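# Lift the feed hopper off the grinder onto the bench

## Task

Remove the feed hopper from the grinder's inlet, set it on the bench next to the grinder, and release it (gripper no longer holding it) at the end.

## Robot and tools

Robot: two arms, left_arm and right_arm, each with a parallel two-finger gripper and a wrist fisheye camera. The names are labels only, not image sides. left_arm sits on the +y side, base at (+0.034, +0.309, 0) m; right_arm base at (+0.021, -0.330, 0) m. Joint ranges (rad), base to gripper: waist -2.880..2.880, shoulder 0..3.142, elbow 0..3.019, wrist pitch -1.693..1.571, wrist yaw -1.571..1.571, wrist roll -2.094..2.094. Each elbow cannot quite reach full straightness.

Frame: one shared scene frame. Origin on the tabletop midway between the arms, +z up, +x outward over the table, left_arm toward +y. In gripper axes, the fingers extend along +z and close along y. end_effector_position is the spot between the finger pads, roughly 1 cm short of the tips.

The row (used by every moving call): 16 plain numbers, always all 16 even if one arm is idle. First left_arm: x, y, z (metres), qw, qx, qy, qz (quaternion, w first), opening; then the same 8 for right_arm. Position and quaternion form an absolute target pose for that gripper in the scene frame, not an offset. Opening is on a -1..+1 scale: +1 fully open (0.094 m), -1 closed. A target more than 0.6 m from that arm's last reported position along any of its gripper's axes is refused. Each control step the controller clips the command to within 70 mm and 16 degrees of the measured pose, then solves IK favouring position over orientation. Motions often stop a centimetre or more short, usually low. To hold an orientation, resend the same quaternion rather than copying the drifted one from the result. For an arm that should stay put, resend the whole pose from the last result before it stopped, plus its intended opening.

Tools:
execute_actions {actions, pictures}: actions is a list with at most one entry. Empty list [] just reports state (with pictures). An action {rows: [row,...], steps}: 1..15 rows, steps at most 15 (default 15), each step 1/30 s; a row is applied per step and the last row repeats. An action needs at least 6 steps; the result is read 6 steps before the end, and those 6 run while you think. A wait {steps: n}, n up to 300, counted from the previous result, so reply time is included. pictures: true adds camera images to an action result.
move {target, speed}: target is one 16-number row; each gripper follows a straight path toward its absolute pose, all arms finishing together, lasting 0.5 to 10 s (cut off at 10 s). speed is in m/s, 0.002 to 0.5, default 0.25; rotation rate is capped at twice that in rad/s. Openings are sent at the start. It does not avoid obstacles or the other arm, and grippers may lag, stray or overshoot speed, especially with a straight arm. The result adds a move: line with the ending (done, off_target, moving, held, fault), limits that acted (paced = pose clipped; held = a check blocked some steps, after which the arm may move fast) and each gripper's distance from its target. If only one arm is named, the other finished fine. Pictures included.
wait {seconds}: 0..10 s, sends nothing new.
zoom_image {camera, region}: camera is cam_high, cam_low, cam_left_wrist or cam_right_wrist; region [x0, y0, x1, y1] in pixels from top-left, at most 504x504. Images: cam_high and cam_low 504x504, wrist cameras 616x616.
read_manual {section}: only licence text; no motion.
finished_scene {scene}: ends and grades the current scene (1 or 2); irreversible. The goal must hold at that moment.

Results: the state line gives each gripper's position and quaternion; long reach makes the printed position less accurate. grip_measured is measured finger opening on the command scale (the last joint value in Joint positions is metres); each gripper may read up to ~1 mm off. "pose unreachable" means the clearance check altered or blocked that arm's command; HELD marks steps where your row was not sent. "Hand target" (only when nothing is kept back) shows where the controller is driving each gripper. FAULT or OVER-TEMPERATURE FAULT means an arm stopped; MOTOR HOT appears from 85 °C, and at 100 °C that arm drops its load.

Grasping: to hold, command about 0.03 below grip_measured; a smaller gap grips more gently. Pads give roughly 50-62 N each, less on thin (<2 mm) parts, with a brief spike at first contact.

Cautions: approach contacts slowly; fast moves and targets deep past the contact point hit and press hard. Don't let the arms collide or push each other. Don't let the hopper or anything else leave the table. Expect occasional tugs on the held part or pushes on loose items, so keep a firm grip while carrying. Holding loads heats motors, including during thinking time, so keep carries short. Finish by opening the gripper and clearing away from the hopper once it rests on the bench. Quicker, smoother, lower-effort runs are better.

Each tool is called after ">>>" by a JSON object that holds its "name" and its "arguments".

## Session

>>> {"name": "execute_actions", "arguments": {"actions": []}}

Scene clock: 0.00 s of 6320.00 s.
left_arm: end_effector_position=(+0.7259, +0.3537, +0.1564) grip_measured=+1.000 end_effector_quat_wxyz=(+0.098, -0.217, +0.968, +0.082) | right_arm: end_effector_position=(+0.7074, -0.8191, +0.3931) grip_measured=+1.000 end_effector_quat_wxyz=(+0.633, -0.097, +0.733, +0.229)
Joint positions: left_arm=[-0.143  2.102  2.032 -1.34  -0.199 -0.41   0.094] | right_arm=[-0.829  2.351  2.565 -0.543 -1.28  -0.101  0.094]
Joint velocities: left_arm=[-0.005  0.005 -0.007 -0.007 -0.022 -0.022  0.   ] | right_arm=[-0.005 -0.015  0.002 -0.007 -0.11  -0.007  0.   ]
Hand target (left_arm): +0.733, +0.354, +0.168; +0.112, -0.219, +0.966, +0.079
Hand target (right_arm): +0.706, -0.818, +0.411; +0.641, -0.109, +0.728, +0.218

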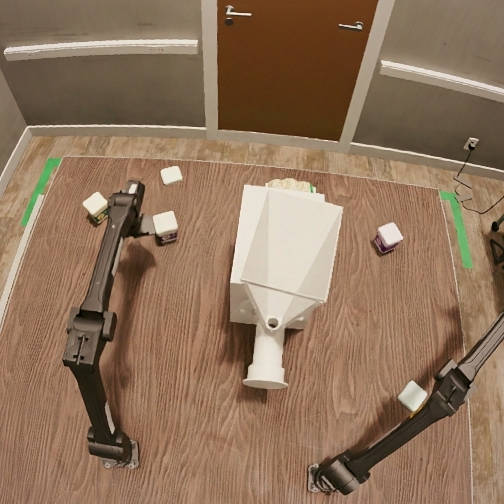

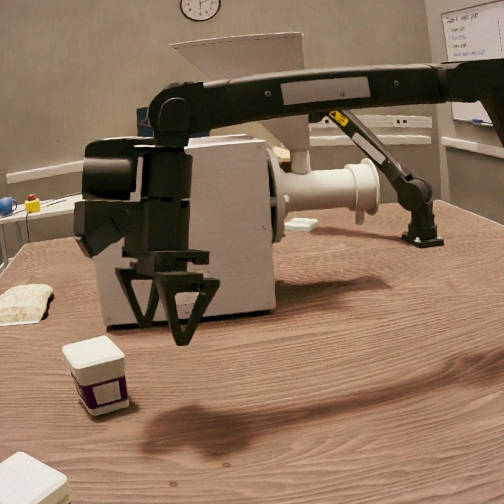

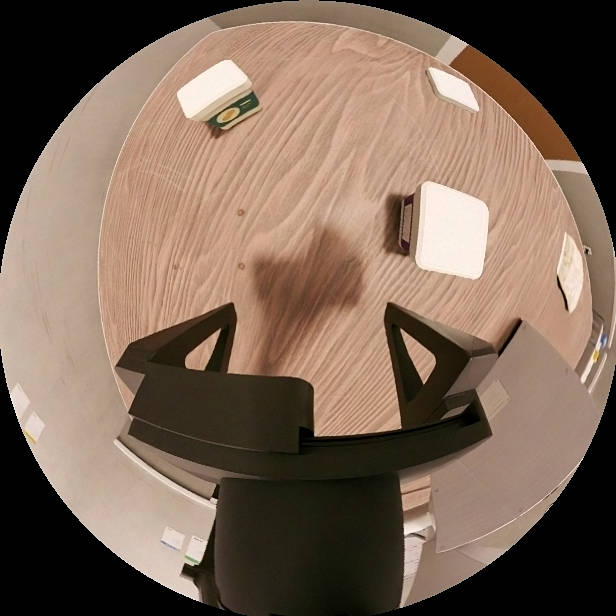

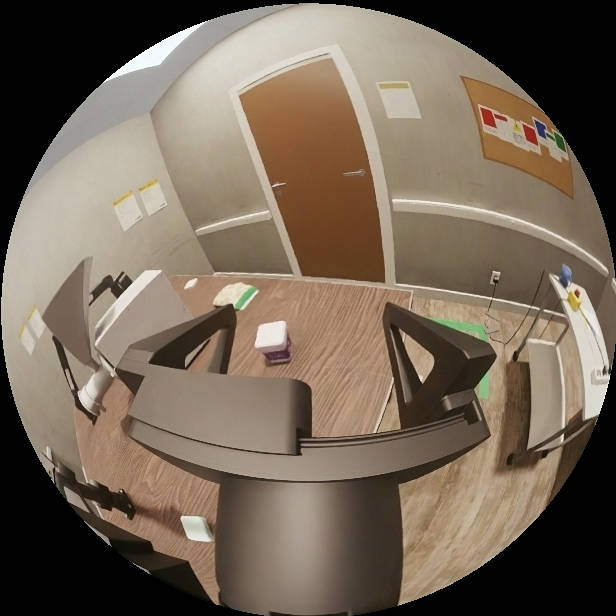

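>>> {"name": "zoom_image", "arguments": {"camera": "cam_high", "region": [200, 170, 380, 400]}}

>>> {"name": "zoom_image", "arguments": {"camera": "cam_low", "region": [140, 10, 400, 250]}}

Region (200, 170, 380, 400) of cam_high's 504x504 image, scaled by 2.191, with more detail than that image has; it fills the left 394 columns of this view, and the rest is white.

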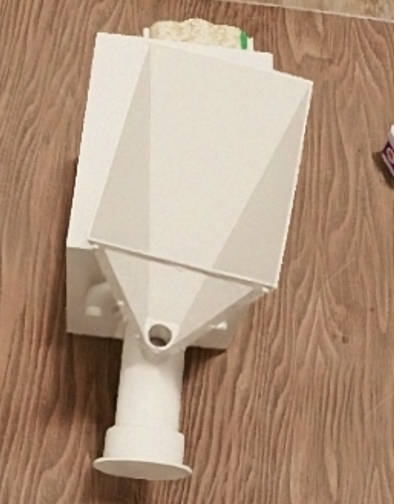

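Region (140, 10, 400, 250) of cam_low's 504x504 image, scaled by 1.938, with more detail than that image has; it fills the top 465 rows of this view, and the rest is white.

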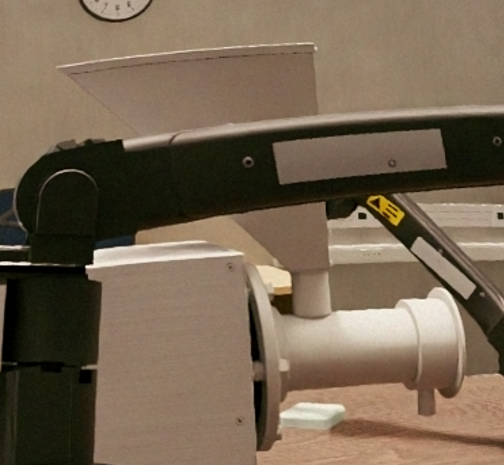

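>>> {"name": "zoom_image", "arguments": {"camera": "cam_high", "region": [230, 270, 330, 350]}}

>>> {"name": "zoom_image", "arguments": {"camera": "cam_right_wrist", "region": [20, 240, 180, 430]}}

>>> {"name": "zoom_image", "arguments": {"camera": "cam_low", "region": [240, 100, 340, 200]}}

Region (230, 270, 330, 350) of cam_high's 504x504 image, scaled by 5.040, with more detail than that image has; it fills the top 403 rows of this view, and the rest is white.

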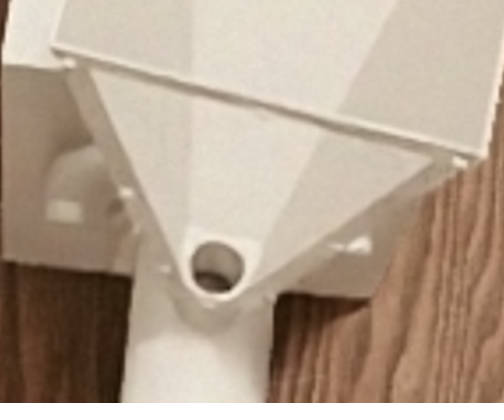

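Region (20, 240, 180, 430) of cam_right_wrist's 616x616 image, scaled by 2.653, with more detail than that image has; it fills the left 424 columns of this view, and the rest is white.

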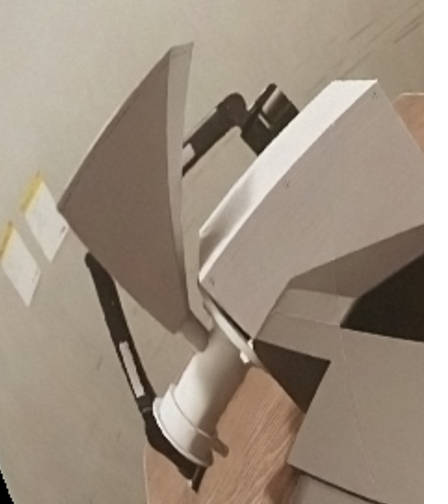

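Region (240, 100, 340, 200) of cam_low's 504x504 image, scaled by 5.040, with more detail than that image has.

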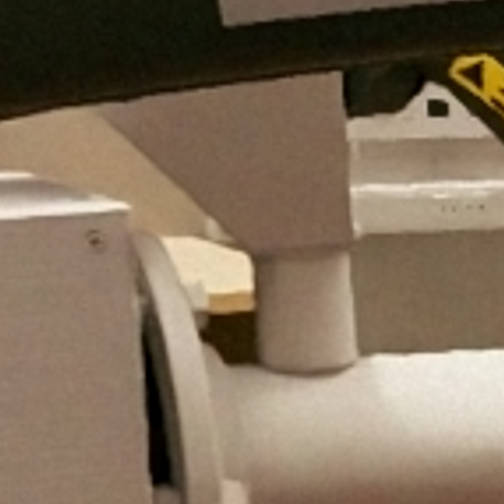

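>>> {"name": "move", "arguments": {"target": [0.733,0.354,0.168,0.112,-0.219,0.966,0.079,1,0.42,-0.36,0.56,0.2,-0.61,0.75,0.164,1], "speed": 0.4}}

>>> {"name": "move", "arguments": {"target": [0.733,0.354,0.168,0.112,-0.219,0.966,0.079,1,0.40,-0.12,0.54,0.122,-0.623,0.763,0.099,0.3]}}

Scene clock: 6.17 s of 6320.00 s.
left_arm: end_effector_position=(+0.7259, +0.3537, +0.1564) grip_measured=+1.000 end_effector_quat_wxyz=(+0.098, -0.217, +0.968, +0.082) | right_arm: end_effector_position=(+0.6910, -0.7989, +0.3733) grip_measured=+1.000 end_effector_quat_wxyz=(+0.605, -0.090, +0.746, +0.265)
Joint positions: left_arm=[-0.143  2.102  2.032 -1.34  -0.199 -0.41   0.094] | right_arm=[-0.829  2.289  2.453 -0.695 -1.314 -0.225  0.094]
Joint velocities: left_arm=[ 0.005 -0.015 -0.002  0.007 -0.007 -0.051  0.   ] | right_arm=[-0.005 -0.015 -0.007 -0.002  0.051 -0.007  0.   ]
Hand target (left_arm): +0.733, +0.354, +0.168; +0.112, -0.219, +0.966, +0.079
Hand target (right_arm): +0.693, -0.801, +0.375; +0.608, -0.093, +0.744, +0.260
Off the commanded pose (left_arm): 0.014 m, 2 deg.
Off the commanded pose (right_arm): 0.549 m, 78 deg; position and orientation clipped at the last step of the last action.
Kept back: nothing.
After step 90, 1.07 s passed at rest.
move: held (right_arm), off_target (left_arm); limits=paced,held; held on 55 of 63 steps (right_arm), including the last (right_arm)
pose unreachable (right arm): on one or more control steps of this call this arm could not follow its commanded pose, so it was not sent that pose on those steps. On the call's last step it was still not sent that pose. It may still have moved: this result reports where it is.
cause: the commanded pose would bring two parts of the arm too close to each other (its wrist (the part past joint 4) and its wrist camera, with joints 5 (wrist yaw) and 6 (wrist roll) between them).
camera_calibration (this result's frames):
cam_right_wrist: T_world_to_cam=[[0.450595, -0.847351, -0.281, -0.884669], [-0.715581, -0.154622, -0.681202, 0.631202], [0.533768, 0.508024, -0.67602, 0.415929], [0, 0, 0, 1]] pos_world=[0.628294, -0.863329, 0.462561]

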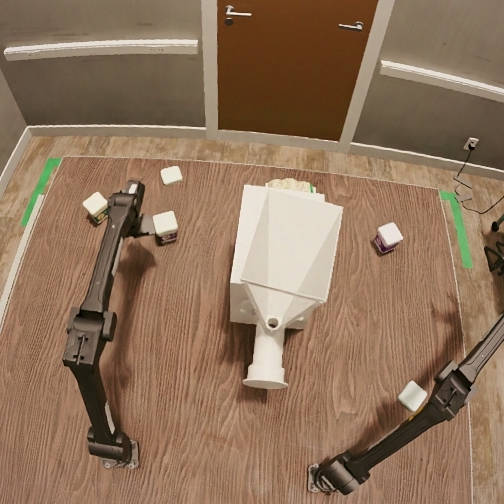

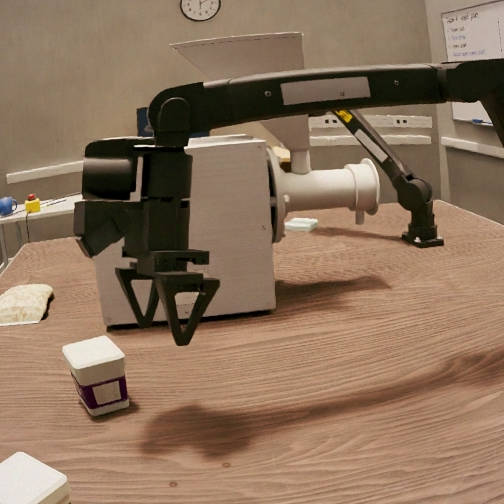

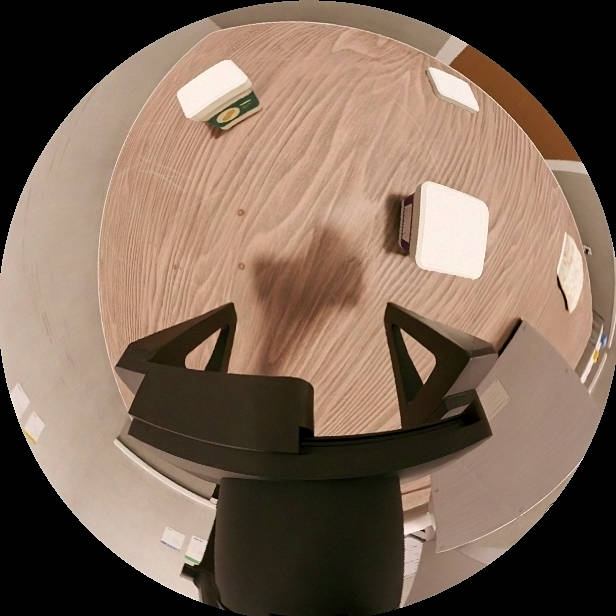

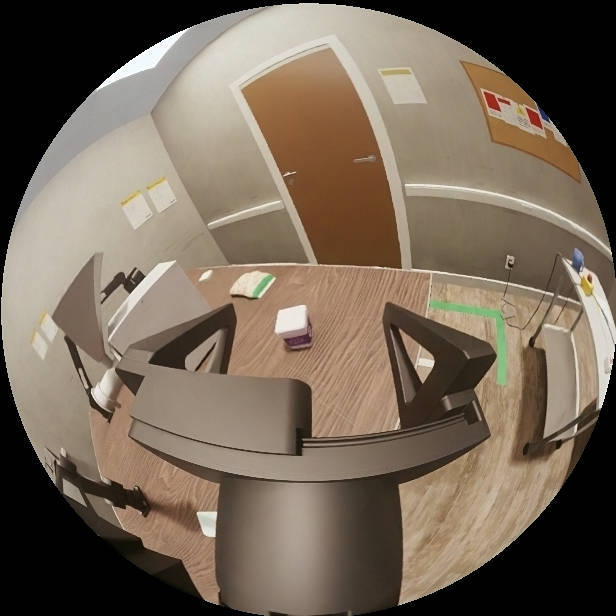

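action 0: the call puts the target (right_arm/x, right_arm/y, right_arm/z) 0.753 m from right_arm's end_effector_position in the last result along the gripper's own y axis as it stood there; a target may be at most 0.6 m away along each of those axes, so nothing of the call was run and nothing moved. Command a nearer target, and go on from there in a later call.

>>> {"name": "move", "arguments": {"target": [0.733,0.354,0.168,0.112,-0.219,0.966,0.079,1,0.52,-0.80,0.45,0.462,0.332,0.8,-0.19,1], "speed": 0.4}}

>>> {"name": "move", "arguments": {"target": [0.733,0.354,0.168,0.112,-0.219,0.966,0.079,1,0.45,-0.36,0.55,0.26,0.05,0.965,0,1], "speed": 0.4}}

>>> {"name": "move", "arguments": {"target": [0.733,0.354,0.168,0.112,-0.219,0.966,0.079,1,0.40,-0.12,0.54,0.122,-0.623,0.763,0.099,0.3], "speed": 0.3}}

Scene clock: 8.63 s of 6320.00 s.
left_arm: end_effector_position=(+0.7259, +0.3537, +0.1564) grip_measured=+1.000 end_effector_quat_wxyz=(+0.098, -0.217, +0.968, +0.082) | right_arm: end_effector_position=(+0.5157, -0.8031, +0.4522) grip_measured=+1.000 end_effector_quat_wxyz=(+0.469, +0.330, +0.796, -0.194)
Joint positions: left_arm=[-0.143  2.102  2.032 -1.34  -0.199 -0.41   0.094] | right_arm=[-0.77   1.578  1.743 -0.671  0.026  0.015  0.094]
Joint velocities: left_arm=[ 0.015 -0.005 -0.012 -0.007 -0.037  0.051  0.   ] | right_arm=[-0.005 -0.015 -0.017 -0.007 -0.066 -0.022  0.   ]
Hand target (left_arm): +0.733, +0.354, +0.168; +0.112, -0.219, +0.966, +0.079
Hand target (right_arm): +0.518, -0.799, +0.451; +0.469, +0.335, +0.795, -0.189
Off the commanded pose (left_arm): 0.014 m, 2 deg.
Off the commanded pose (right_arm): 0.006 m, 1 deg.
Kept back: nothing.
move: off_target (left_arm)
camera_calibration (this result's frames):
cam_right_wrist: T_world_to_cam=[[-0.709702, -0.704479, 0.00567549, -0.20361], [-0.644972, 0.646471, -0.407538, 1.04212], [0.283433, -0.292891, -0.913171, 0.158052], [0, 0, 0, 1]] pos_world=[0.482841, -0.770849, 0.570188]

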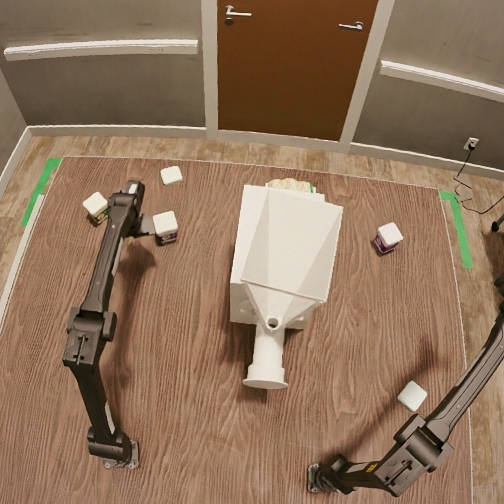

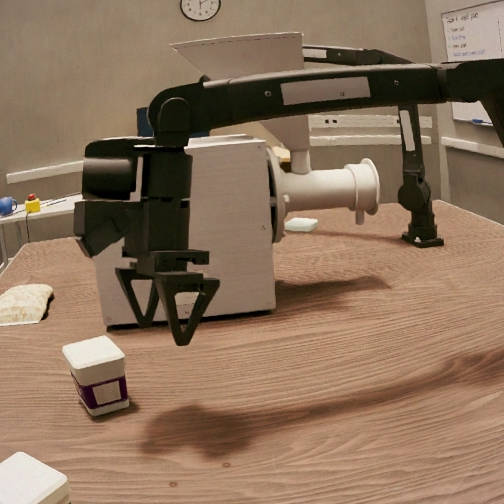

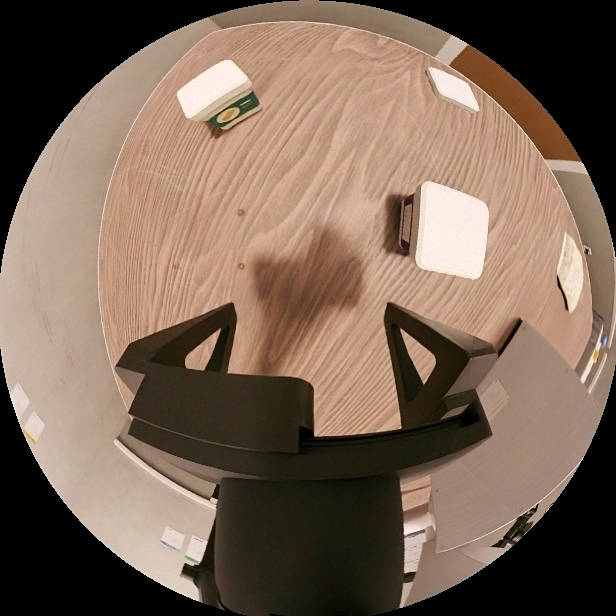

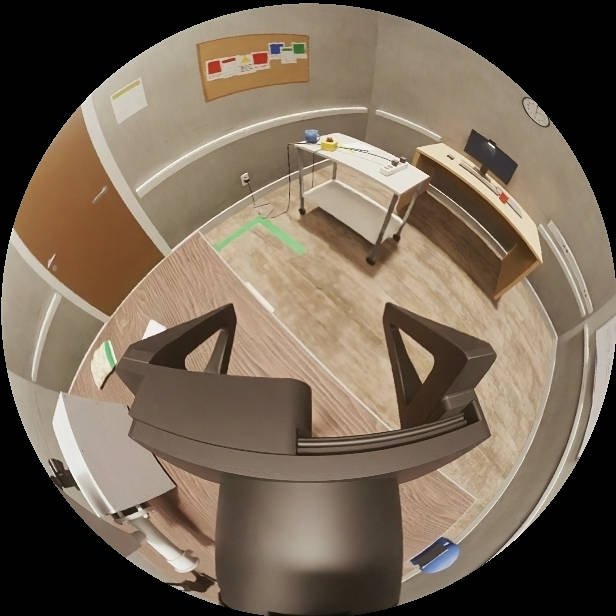

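Scene clock: 10.53 s of 6320.00 s.
left_arm: end_effector_position=(+0.7259, +0.3537, +0.1564) grip_measured=+1.000 end_effector_quat_wxyz=(+0.098, -0.217, +0.968, +0.082) | right_arm: end_effector_position=(+0.4497, -0.3590, +0.5277) grip_measured=+1.000 end_effector_quat_wxyz=(+0.259, +0.042, +0.965, +0.007)
Joint positions: left_arm=[-0.143  2.102  2.032 -1.34  -0.199 -0.41   0.094] | right_arm=[-0.093  1.333  1.966 -1.68  -0.032  0.015  0.094]
Joint velocities: left_arm=[-0.015 -0.005 -0.007  0.027 -0.007 -0.11   0.   ] | right_arm=[-0.015  0.005  0.012  0.012 -0.037  0.022  0.   ]
Hand target (left_arm): +0.733, +0.354, +0.168; +0.112, -0.219, +0.966, +0.079
Hand target (right_arm): +0.450, -0.362, +0.542; +0.273, +0.052, +0.961, +0.007
Off the commanded pose (left_arm): 0.014 m, 2 deg.
Off the commanded pose (right_arm): 0.022 m, 1 deg.
joint sent to its limit (right arm) — the command would take joint 4 (wrist pitch) past its lower limit, so that joint was sent only as far as its limit.
Kept back: nothing.
move: off_target (left_arm, right_arm)
camera_calibration (this result's frames):
cam_right_wrist: T_world_to_cam=[[-0.0759738, -0.996717, -0.0279869, -0.310122], [-0.99001, 0.0720596, 0.121192, 0.413157], [-0.118777, 0.0369147, -0.992234, 0.716791], [0, 0, 0, 1]] pos_world=[0.470607, -0.365336, 0.652474]

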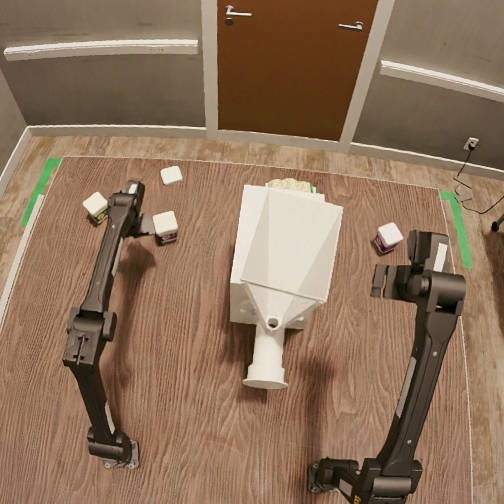

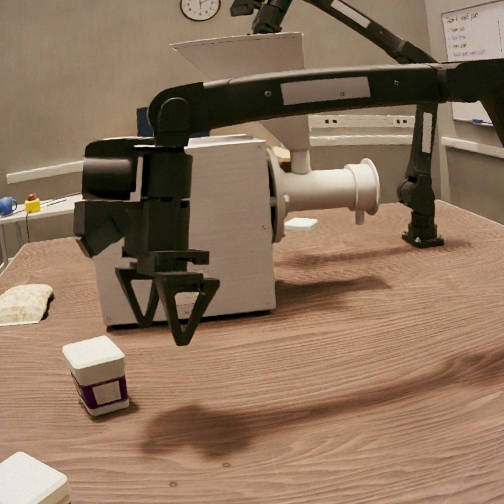

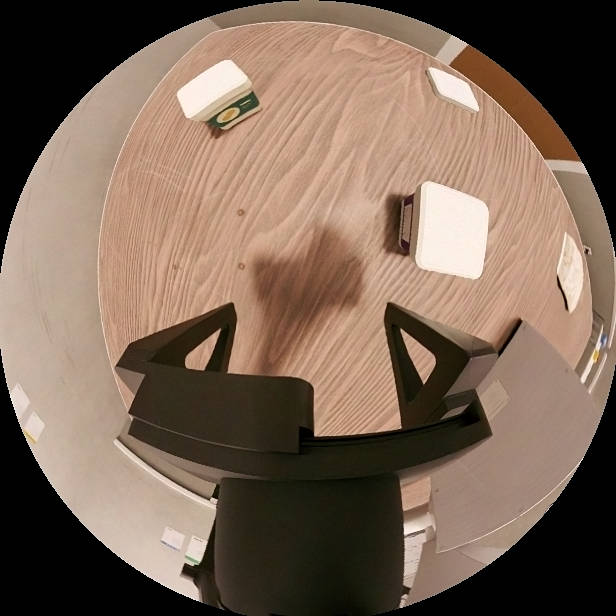

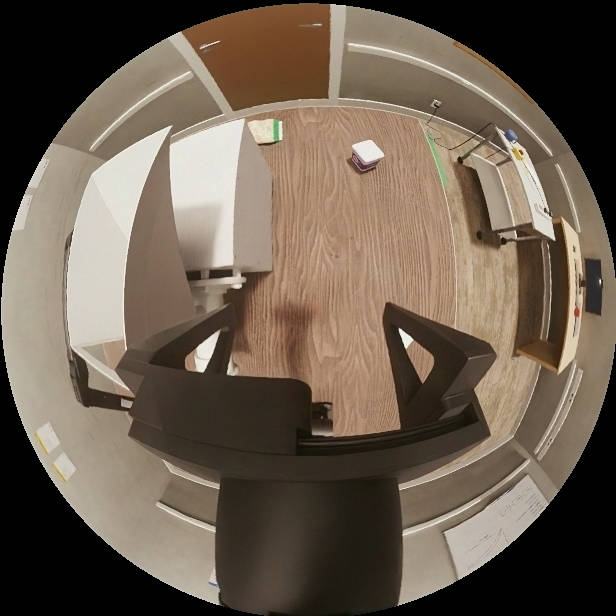

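Scene clock: 13.77 s of 6320.00 s.
left_arm: end_effector_position=(+0.7259, +0.3537, +0.1564) grip_measured=+1.000 end_effector_quat_wxyz=(+0.098, -0.217, +0.968, +0.082) | right_arm: end_effector_position=(+0.4233, -0.2201, +0.5384) grip_measured=+0.298 end_effector_quat_wxyz=(+0.270, -0.483, +0.831, -0.062)
Joint positions: left_arm=[-0.143  2.102  2.032 -1.34  -0.199 -0.41   0.094] | right_arm=[ 0.244  1.294  1.951 -1.668 -0.024 -0.789  0.061]
Joint velocities: left_arm=[ 0.005 -0.005 -0.007 -0.007 -0.051 -0.051  0.   ] | right_arm=[-0.005  0.005  0.017 -0.002  0.037 -0.051 -0.001]
Hand target (left_arm): +0.733, +0.354, +0.168; +0.112, -0.219, +0.966, +0.079
Hand target (right_arm): +0.399, -0.152, +0.538; +0.274, -0.550, +0.789, +0.003
Off the commanded pose (left_arm): 0.014 m, 2 deg.
Off the commanded pose (right_arm): 0.103 m, 31 deg; position and orientation clipped at the last step of the last action.
joint sent to its limit (right arm) — the command would take joint 4 (wrist pitch) past its lower limit, so that joint was sent only as far as its limit.
Kept back: nothing.
move: off_target (left_arm, right_arm); limits=paced
camera_calibration (this result's frames):
cam_right_wrist: T_world_to_cam=[[0.768116, -0.522779, 0.369728, -0.640545], [-0.614962, -0.763159, 0.198519, -0.00860301], [0.17838, -0.379855, -0.907684, 0.456139], [0, 0, 0, 1]] pos_world=[0.405357, -0.168163, 0.652566]

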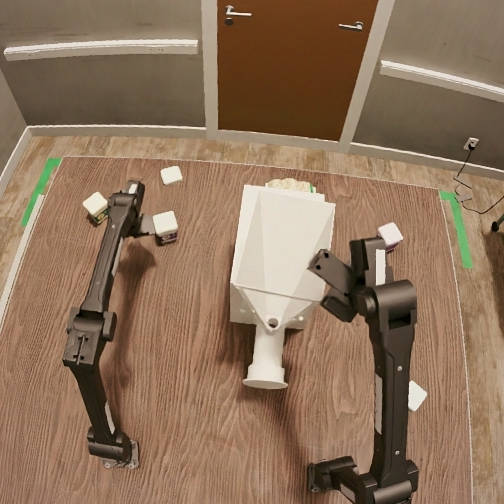

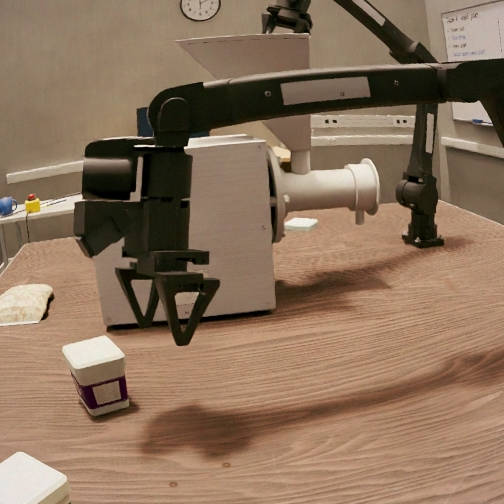

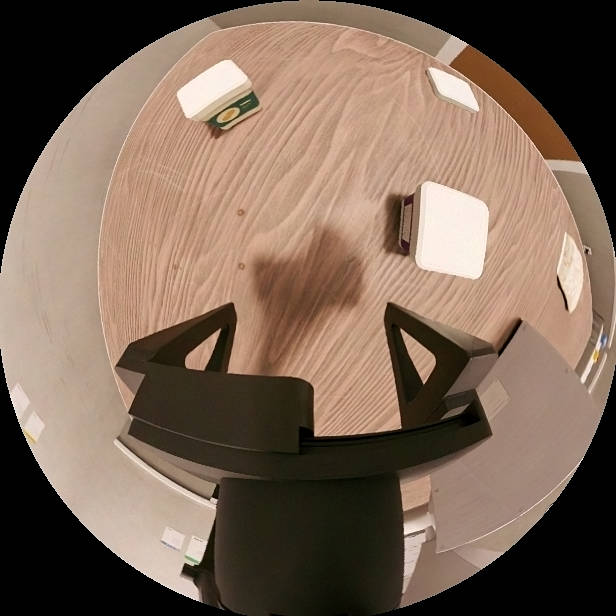

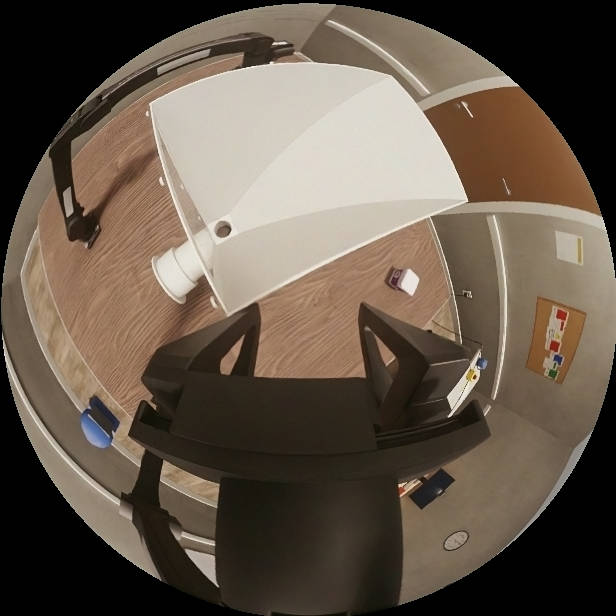

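>>> {"name": "move", "arguments": {"target": [0.733,0.354,0.168,0.112,-0.219,0.966,0.079,1,0.40,-0.24,0.60,0.40,0.0,0.91,0.05,0.3]}}

>>> {"name": "move", "arguments": {"target": [0.733,0.354,0.168,0.112,-0.219,0.966,0.079,1,0.41,-0.23,0.57,0.392,0.14,0.901,0.122,0.3]}}

>>> {"name": "zoom_image", "arguments": {"camera": "cam_high", "region": [200, 170, 400, 370]}}

Scene clock: 17.47 s of 6320.00 s.
left_arm: end_effector_position=(+0.7259, +0.3537, +0.1564) grip_measured=+1.000 end_effector_quat_wxyz=(+0.098, -0.217, +0.968, +0.082) | right_arm: end_effector_position=(+0.3993, -0.2440, +0.5952) grip_measured=+0.299 end_effector_quat_wxyz=(+0.393, -0.004, +0.918, +0.046)
Joint positions: left_arm=[-0.143  2.102  2.032 -1.34  -0.199 -0.41   0.094] | right_arm=[ 0.26   1.154  1.904 -1.513  0.111  0.218  0.061]
Joint velocities: left_arm=[-0.015 -0.015 -0.002 -0.007  0.022  0.007  0.   ] | right_arm=[-0.015  0.005  0.007 -0.012  0.007  0.051  0.   ]
Hand target (left_arm): +0.733, +0.354, +0.168; +0.112, -0.219, +0.966, +0.079
Hand target (right_arm): +0.397, -0.241, +0.600; +0.402, +0.001, +0.914, +0.053
Off the commanded pose (left_arm): 0.014 m, 2 deg.
Off the commanded pose (right_arm): 0.006 m, 1 deg.
Kept back: nothing.
move: off_target (left_arm)
camera_calibration (this result's frames):
cam_right_wrist: T_world_to_cam=[[0.0416678, -0.996315, -0.0749626, -0.216416], [-0.986137, -0.0289488, -0.163389, 0.489971], [0.160617, 0.0807315, -0.98371, 0.667576], [0, 0, 0, 1]] pos_world=[0.384972, -0.255329, 0.720534]

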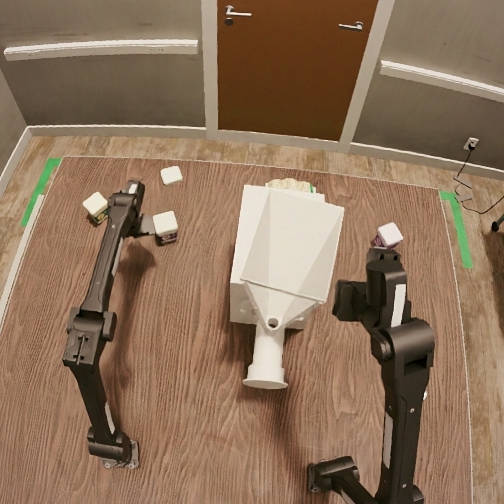

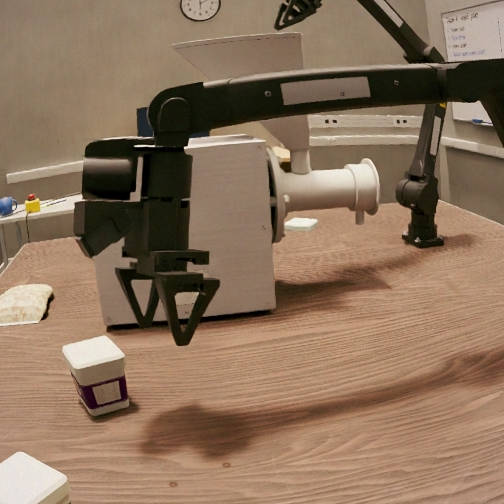

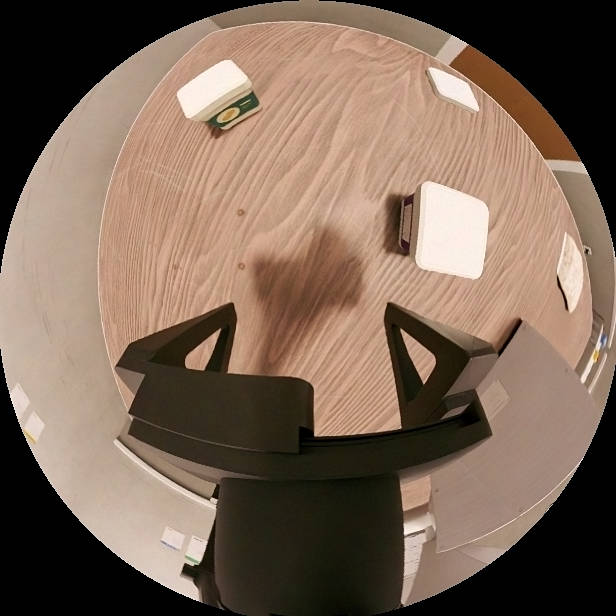

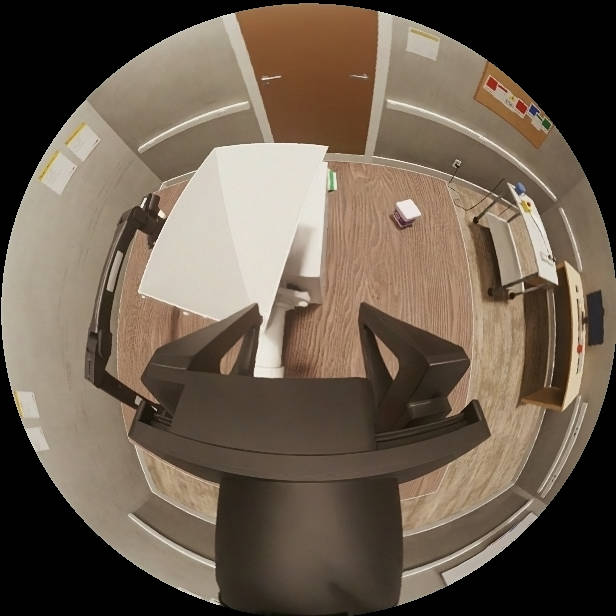

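Scene clock: 18.70 s of 6320.00 s.
left_arm: end_effector_position=(+0.7259, +0.3537, +0.1564) grip_measured=+1.000 end_effector_quat_wxyz=(+0.098, -0.217, +0.968, +0.082) | right_arm: end_effector_position=(+0.4135, -0.2332, +0.5653) grip_measured=+0.299 end_effector_quat_wxyz=(+0.383, +0.136, +0.906, +0.114)
Joint positions: left_arm=[-0.143  2.102  2.032 -1.34  -0.199 -0.41   0.094] | right_arm=[ 0.275  1.128  1.777 -1.403  0.109  0.54   0.061]
Joint velocities: left_arm=[-0.015  0.005 -0.022 -0.007  0.037 -0.066  0.   ] | right_arm=[-0.015 -0.015 -0.032 -0.002 -0.007 -0.037  0.001]
Hand target (left_arm): +0.733, +0.354, +0.168; +0.112, -0.219, +0.966, +0.079
Hand target (right_arm): +0.411, -0.230, +0.571; +0.391, +0.140, +0.901, +0.123
Off the commanded pose (left_arm): 0.014 m, 2 deg.
Off the commanded pose (right_arm): 0.007 m, 2 deg.
Kept back: nothing.
move: off_target (left_arm)
camera_calibration (this result's frames):
cam_right_wrist: T_world_to_cam=[[-0.160595, -0.938753, -0.30488, 0.0186119], [-0.971101, 0.205532, -0.121325, 0.524022], [0.176557, 0.276585, -0.944631, 0.652053], [0, 0, 0, 1]] pos_world=[0.396743, -0.27058, 0.685201]

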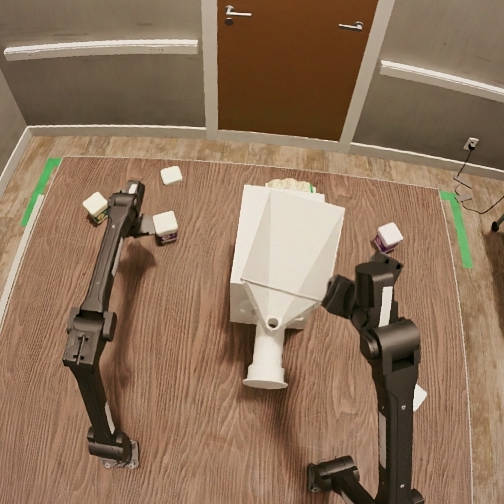

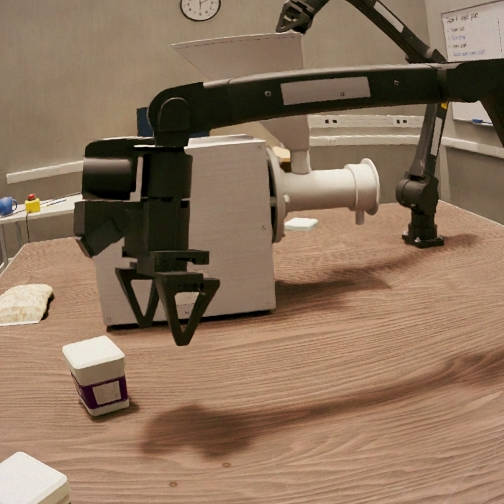

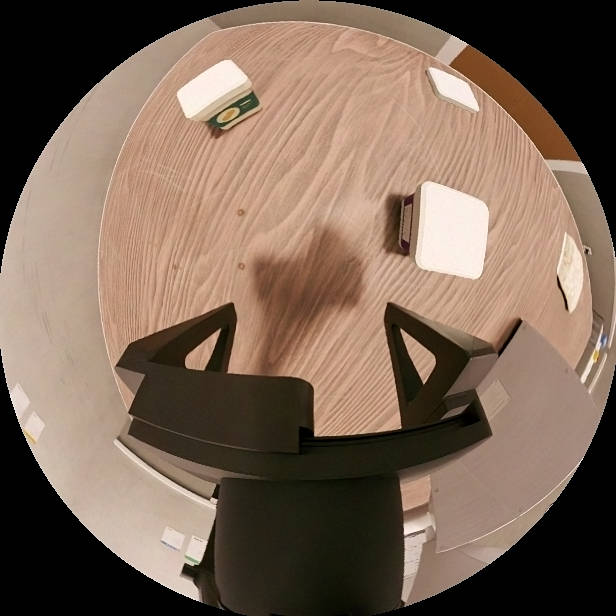

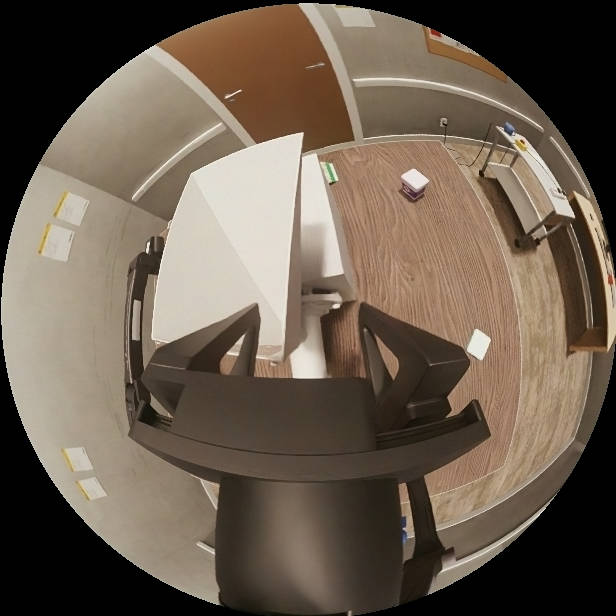

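Region (200, 170, 400, 370) of cam_high's 504x504 image, scaled by 2.520, with more detail than that image has.

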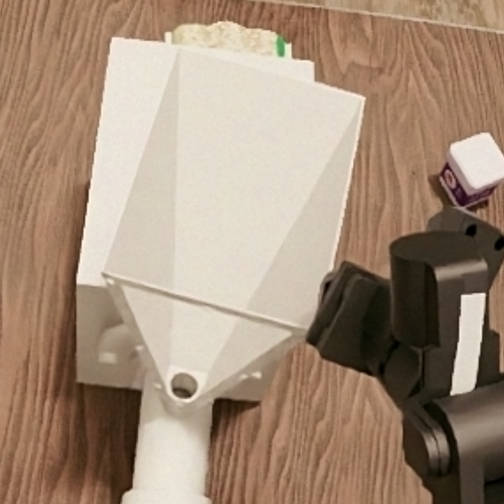

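>>> {"name": "move", "arguments": {"target": [0.733,0.354,0.168,0.112,-0.219,0.966,0.079,1,0.45,-0.197,0.505,0.392,0.14,0.901,0.122,0.3], "speed": 0.12}}

>>> {"name": "move", "arguments": {"target": [0.733,0.354,0.168,0.112,-0.219,0.966,0.079,1,0.50,-0.189,0.455,0.392,0.14,0.901,0.122,0.3], "speed": 0.08}}

Scene clock: 20.00 s of 6320.00 s.
left_arm: end_effector_position=(+0.7259, +0.3537, +0.1564) grip_measured=+1.000 end_effector_quat_wxyz=(+0.098, -0.217, +0.968, +0.082) | right_arm: end_effector_position=(+0.4472, -0.2056, +0.5209) grip_measured=+0.299 end_effector_quat_wxyz=(+0.404, +0.143, +0.895, +0.125)
Joint positions: left_arm=[-0.143  2.102  2.032 -1.34  -0.199 -0.41   0.094] | right_arm=[ 0.331  1.125  1.61  -1.193  0.155  0.59   0.061]
Joint velocities: left_arm=[ 0.005  0.005 -0.007 -0.017  0.095 -0.022  0.   ] | right_arm=[-0.015 -0.005 -0.002 -0.012 -0.051 -0.007  0.   ]
Hand target (left_arm): +0.733, +0.354, +0.168; +0.112, -0.219, +0.966, +0.079
Hand target (right_arm): +0.452, -0.197, +0.507; +0.392, +0.140, +0.901, +0.123
Off the commanded pose (left_arm): 0.014 m, 2 deg.
Off the commanded pose (right_arm): 0.018 m, 2 deg.
Kept back: nothing.
move: off_target (left_arm, right_arm)
camera_calibration (this result's frames):
cam_right_wrist: T_world_to_cam=[[-0.15681, -0.929946, -0.332582, 0.0508903], [-0.961846, 0.22024, -0.162318, 0.565977], [0.224195, 0.294439, -0.929001, 0.570759], [0, 0, 0, 1]] pos_world=[0.424402, -0.245379, 0.639029]

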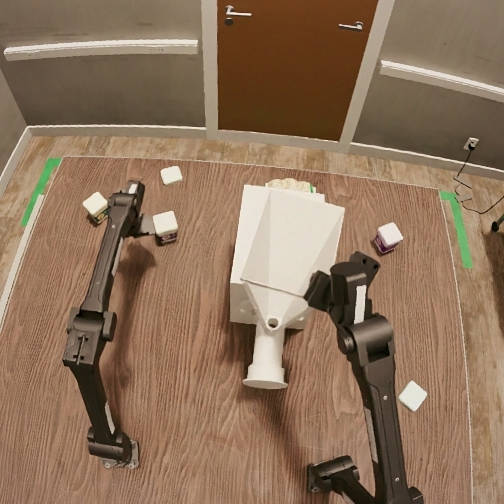

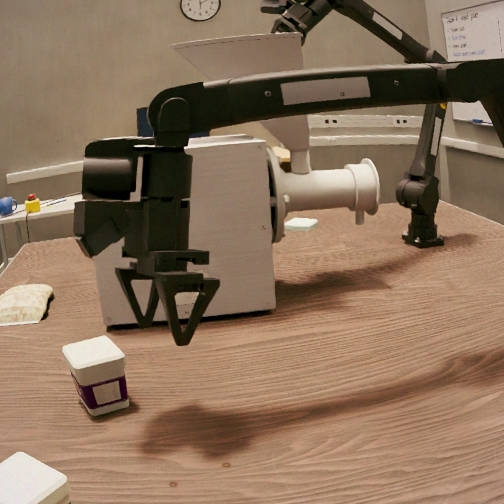

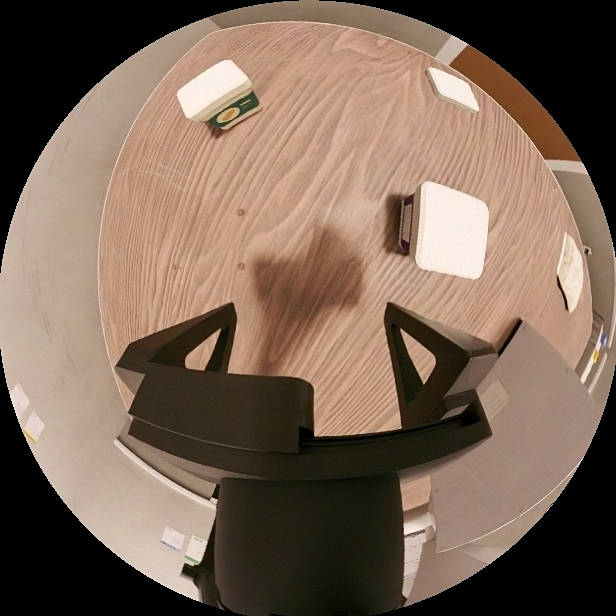

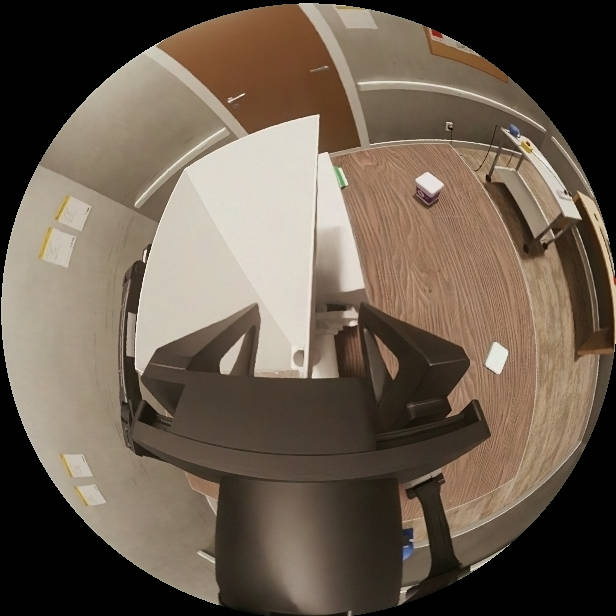

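Scene clock: 21.33 s of 6320.00 s.
left_arm: end_effector_position=(+0.7259, +0.3537, +0.1564) grip_measured=+1.000 end_effector_quat_wxyz=(+0.098, -0.217, +0.968, +0.082) | right_arm: end_effector_position=(+0.4611, -0.1975, +0.5219) grip_measured=+0.299 end_effector_quat_wxyz=(+0.436, +0.140, +0.876, +0.152)
Joint positions: left_arm=[-0.143  2.102  2.032 -1.34  -0.199 -0.41   0.094] | right_arm=[ 0.331  1.111  1.554 -1.061  0.138  0.59   0.061]
Joint velocities: left_arm=[-0.005  0.015  0.002  0.012 -0.051 -0.066  0.   ] | right_arm=[-0.005 -0.024 -0.002 -0.002 -0.022  0.022  0.001]
Hand target (left_arm): +0.733, +0.354, +0.168; +0.112, -0.219, +0.966, +0.079
Hand target (right_arm): +0.492, -0.191, +0.460; +0.392, +0.140, +0.901, +0.122
Off the commanded pose (left_arm): 0.014 m, 2 deg.
Off the commanded pose (right_arm): 0.078 m, 7 deg; position clipped at the last step of the last action.
Kept back: nothing.
move: off_target (left_arm, right_arm); limits=paced
camera_calibration (this result's frames):
cam_right_wrist: T_world_to_cam=[[-0.115212, -0.917372, -0.380992, 0.0695672], [-0.948989, 0.214978, -0.230662, 0.606413], [0.293508, 0.334982, -0.895344, 0.524655], [0, 0, 0, 1]] pos_world=[0.429504, -0.242297, 0.636128]

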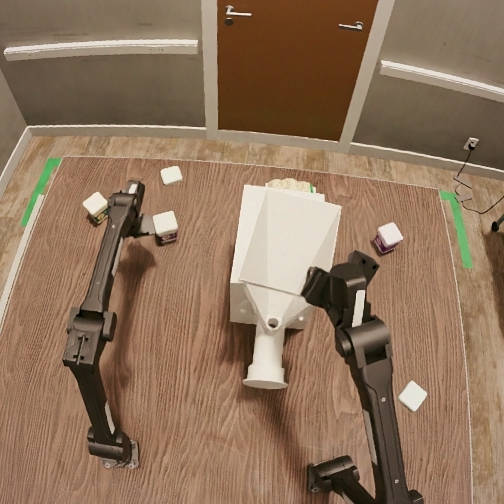

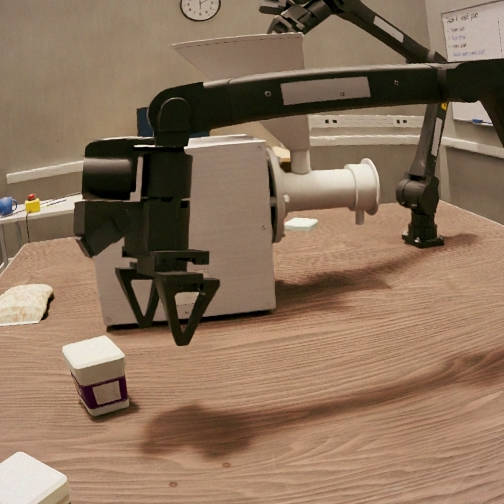

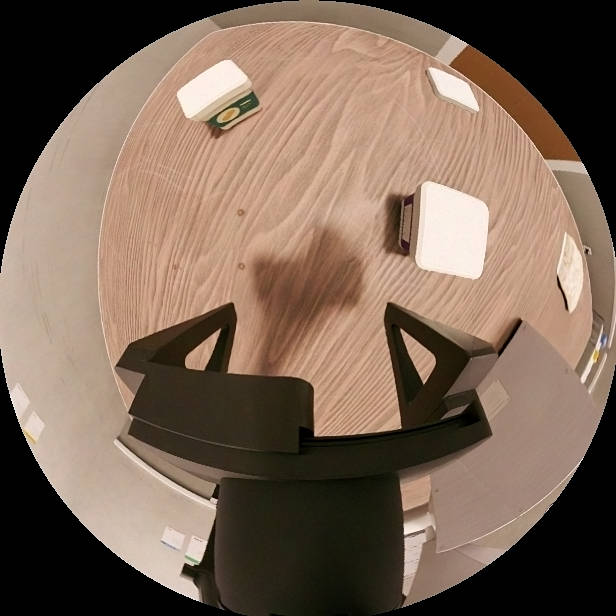

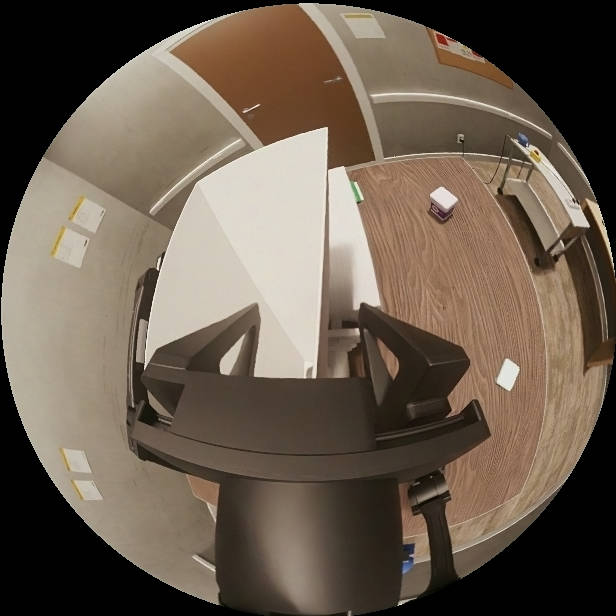

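>>> {"name": "zoom_image", "arguments": {"camera": "cam_low", "region": [230, 0, 350, 70]}}

>>> {"name": "zoom_image", "arguments": {"camera": "cam_high", "region": [260, 230, 390, 340]}}

Region (230, 0, 350, 70) of cam_low's 504x504 image, scaled by 4.200, with more detail than that image has; it fills the top 294 rows of this view, and the rest is white.

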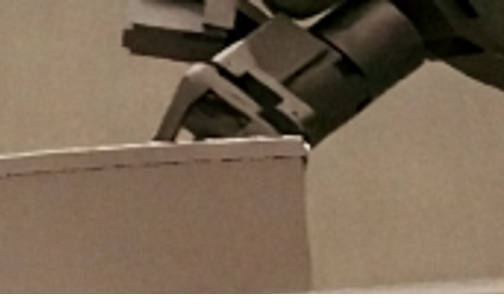

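Region (260, 230, 390, 340) of cam_high's 504x504 image, scaled by 3.877, with more detail than that image has; it fills the top 426 rows of this view, and the rest is white.

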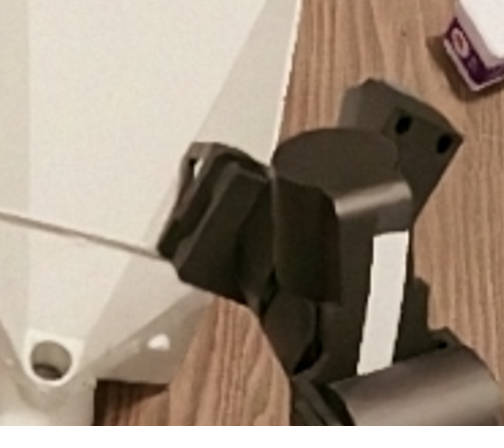

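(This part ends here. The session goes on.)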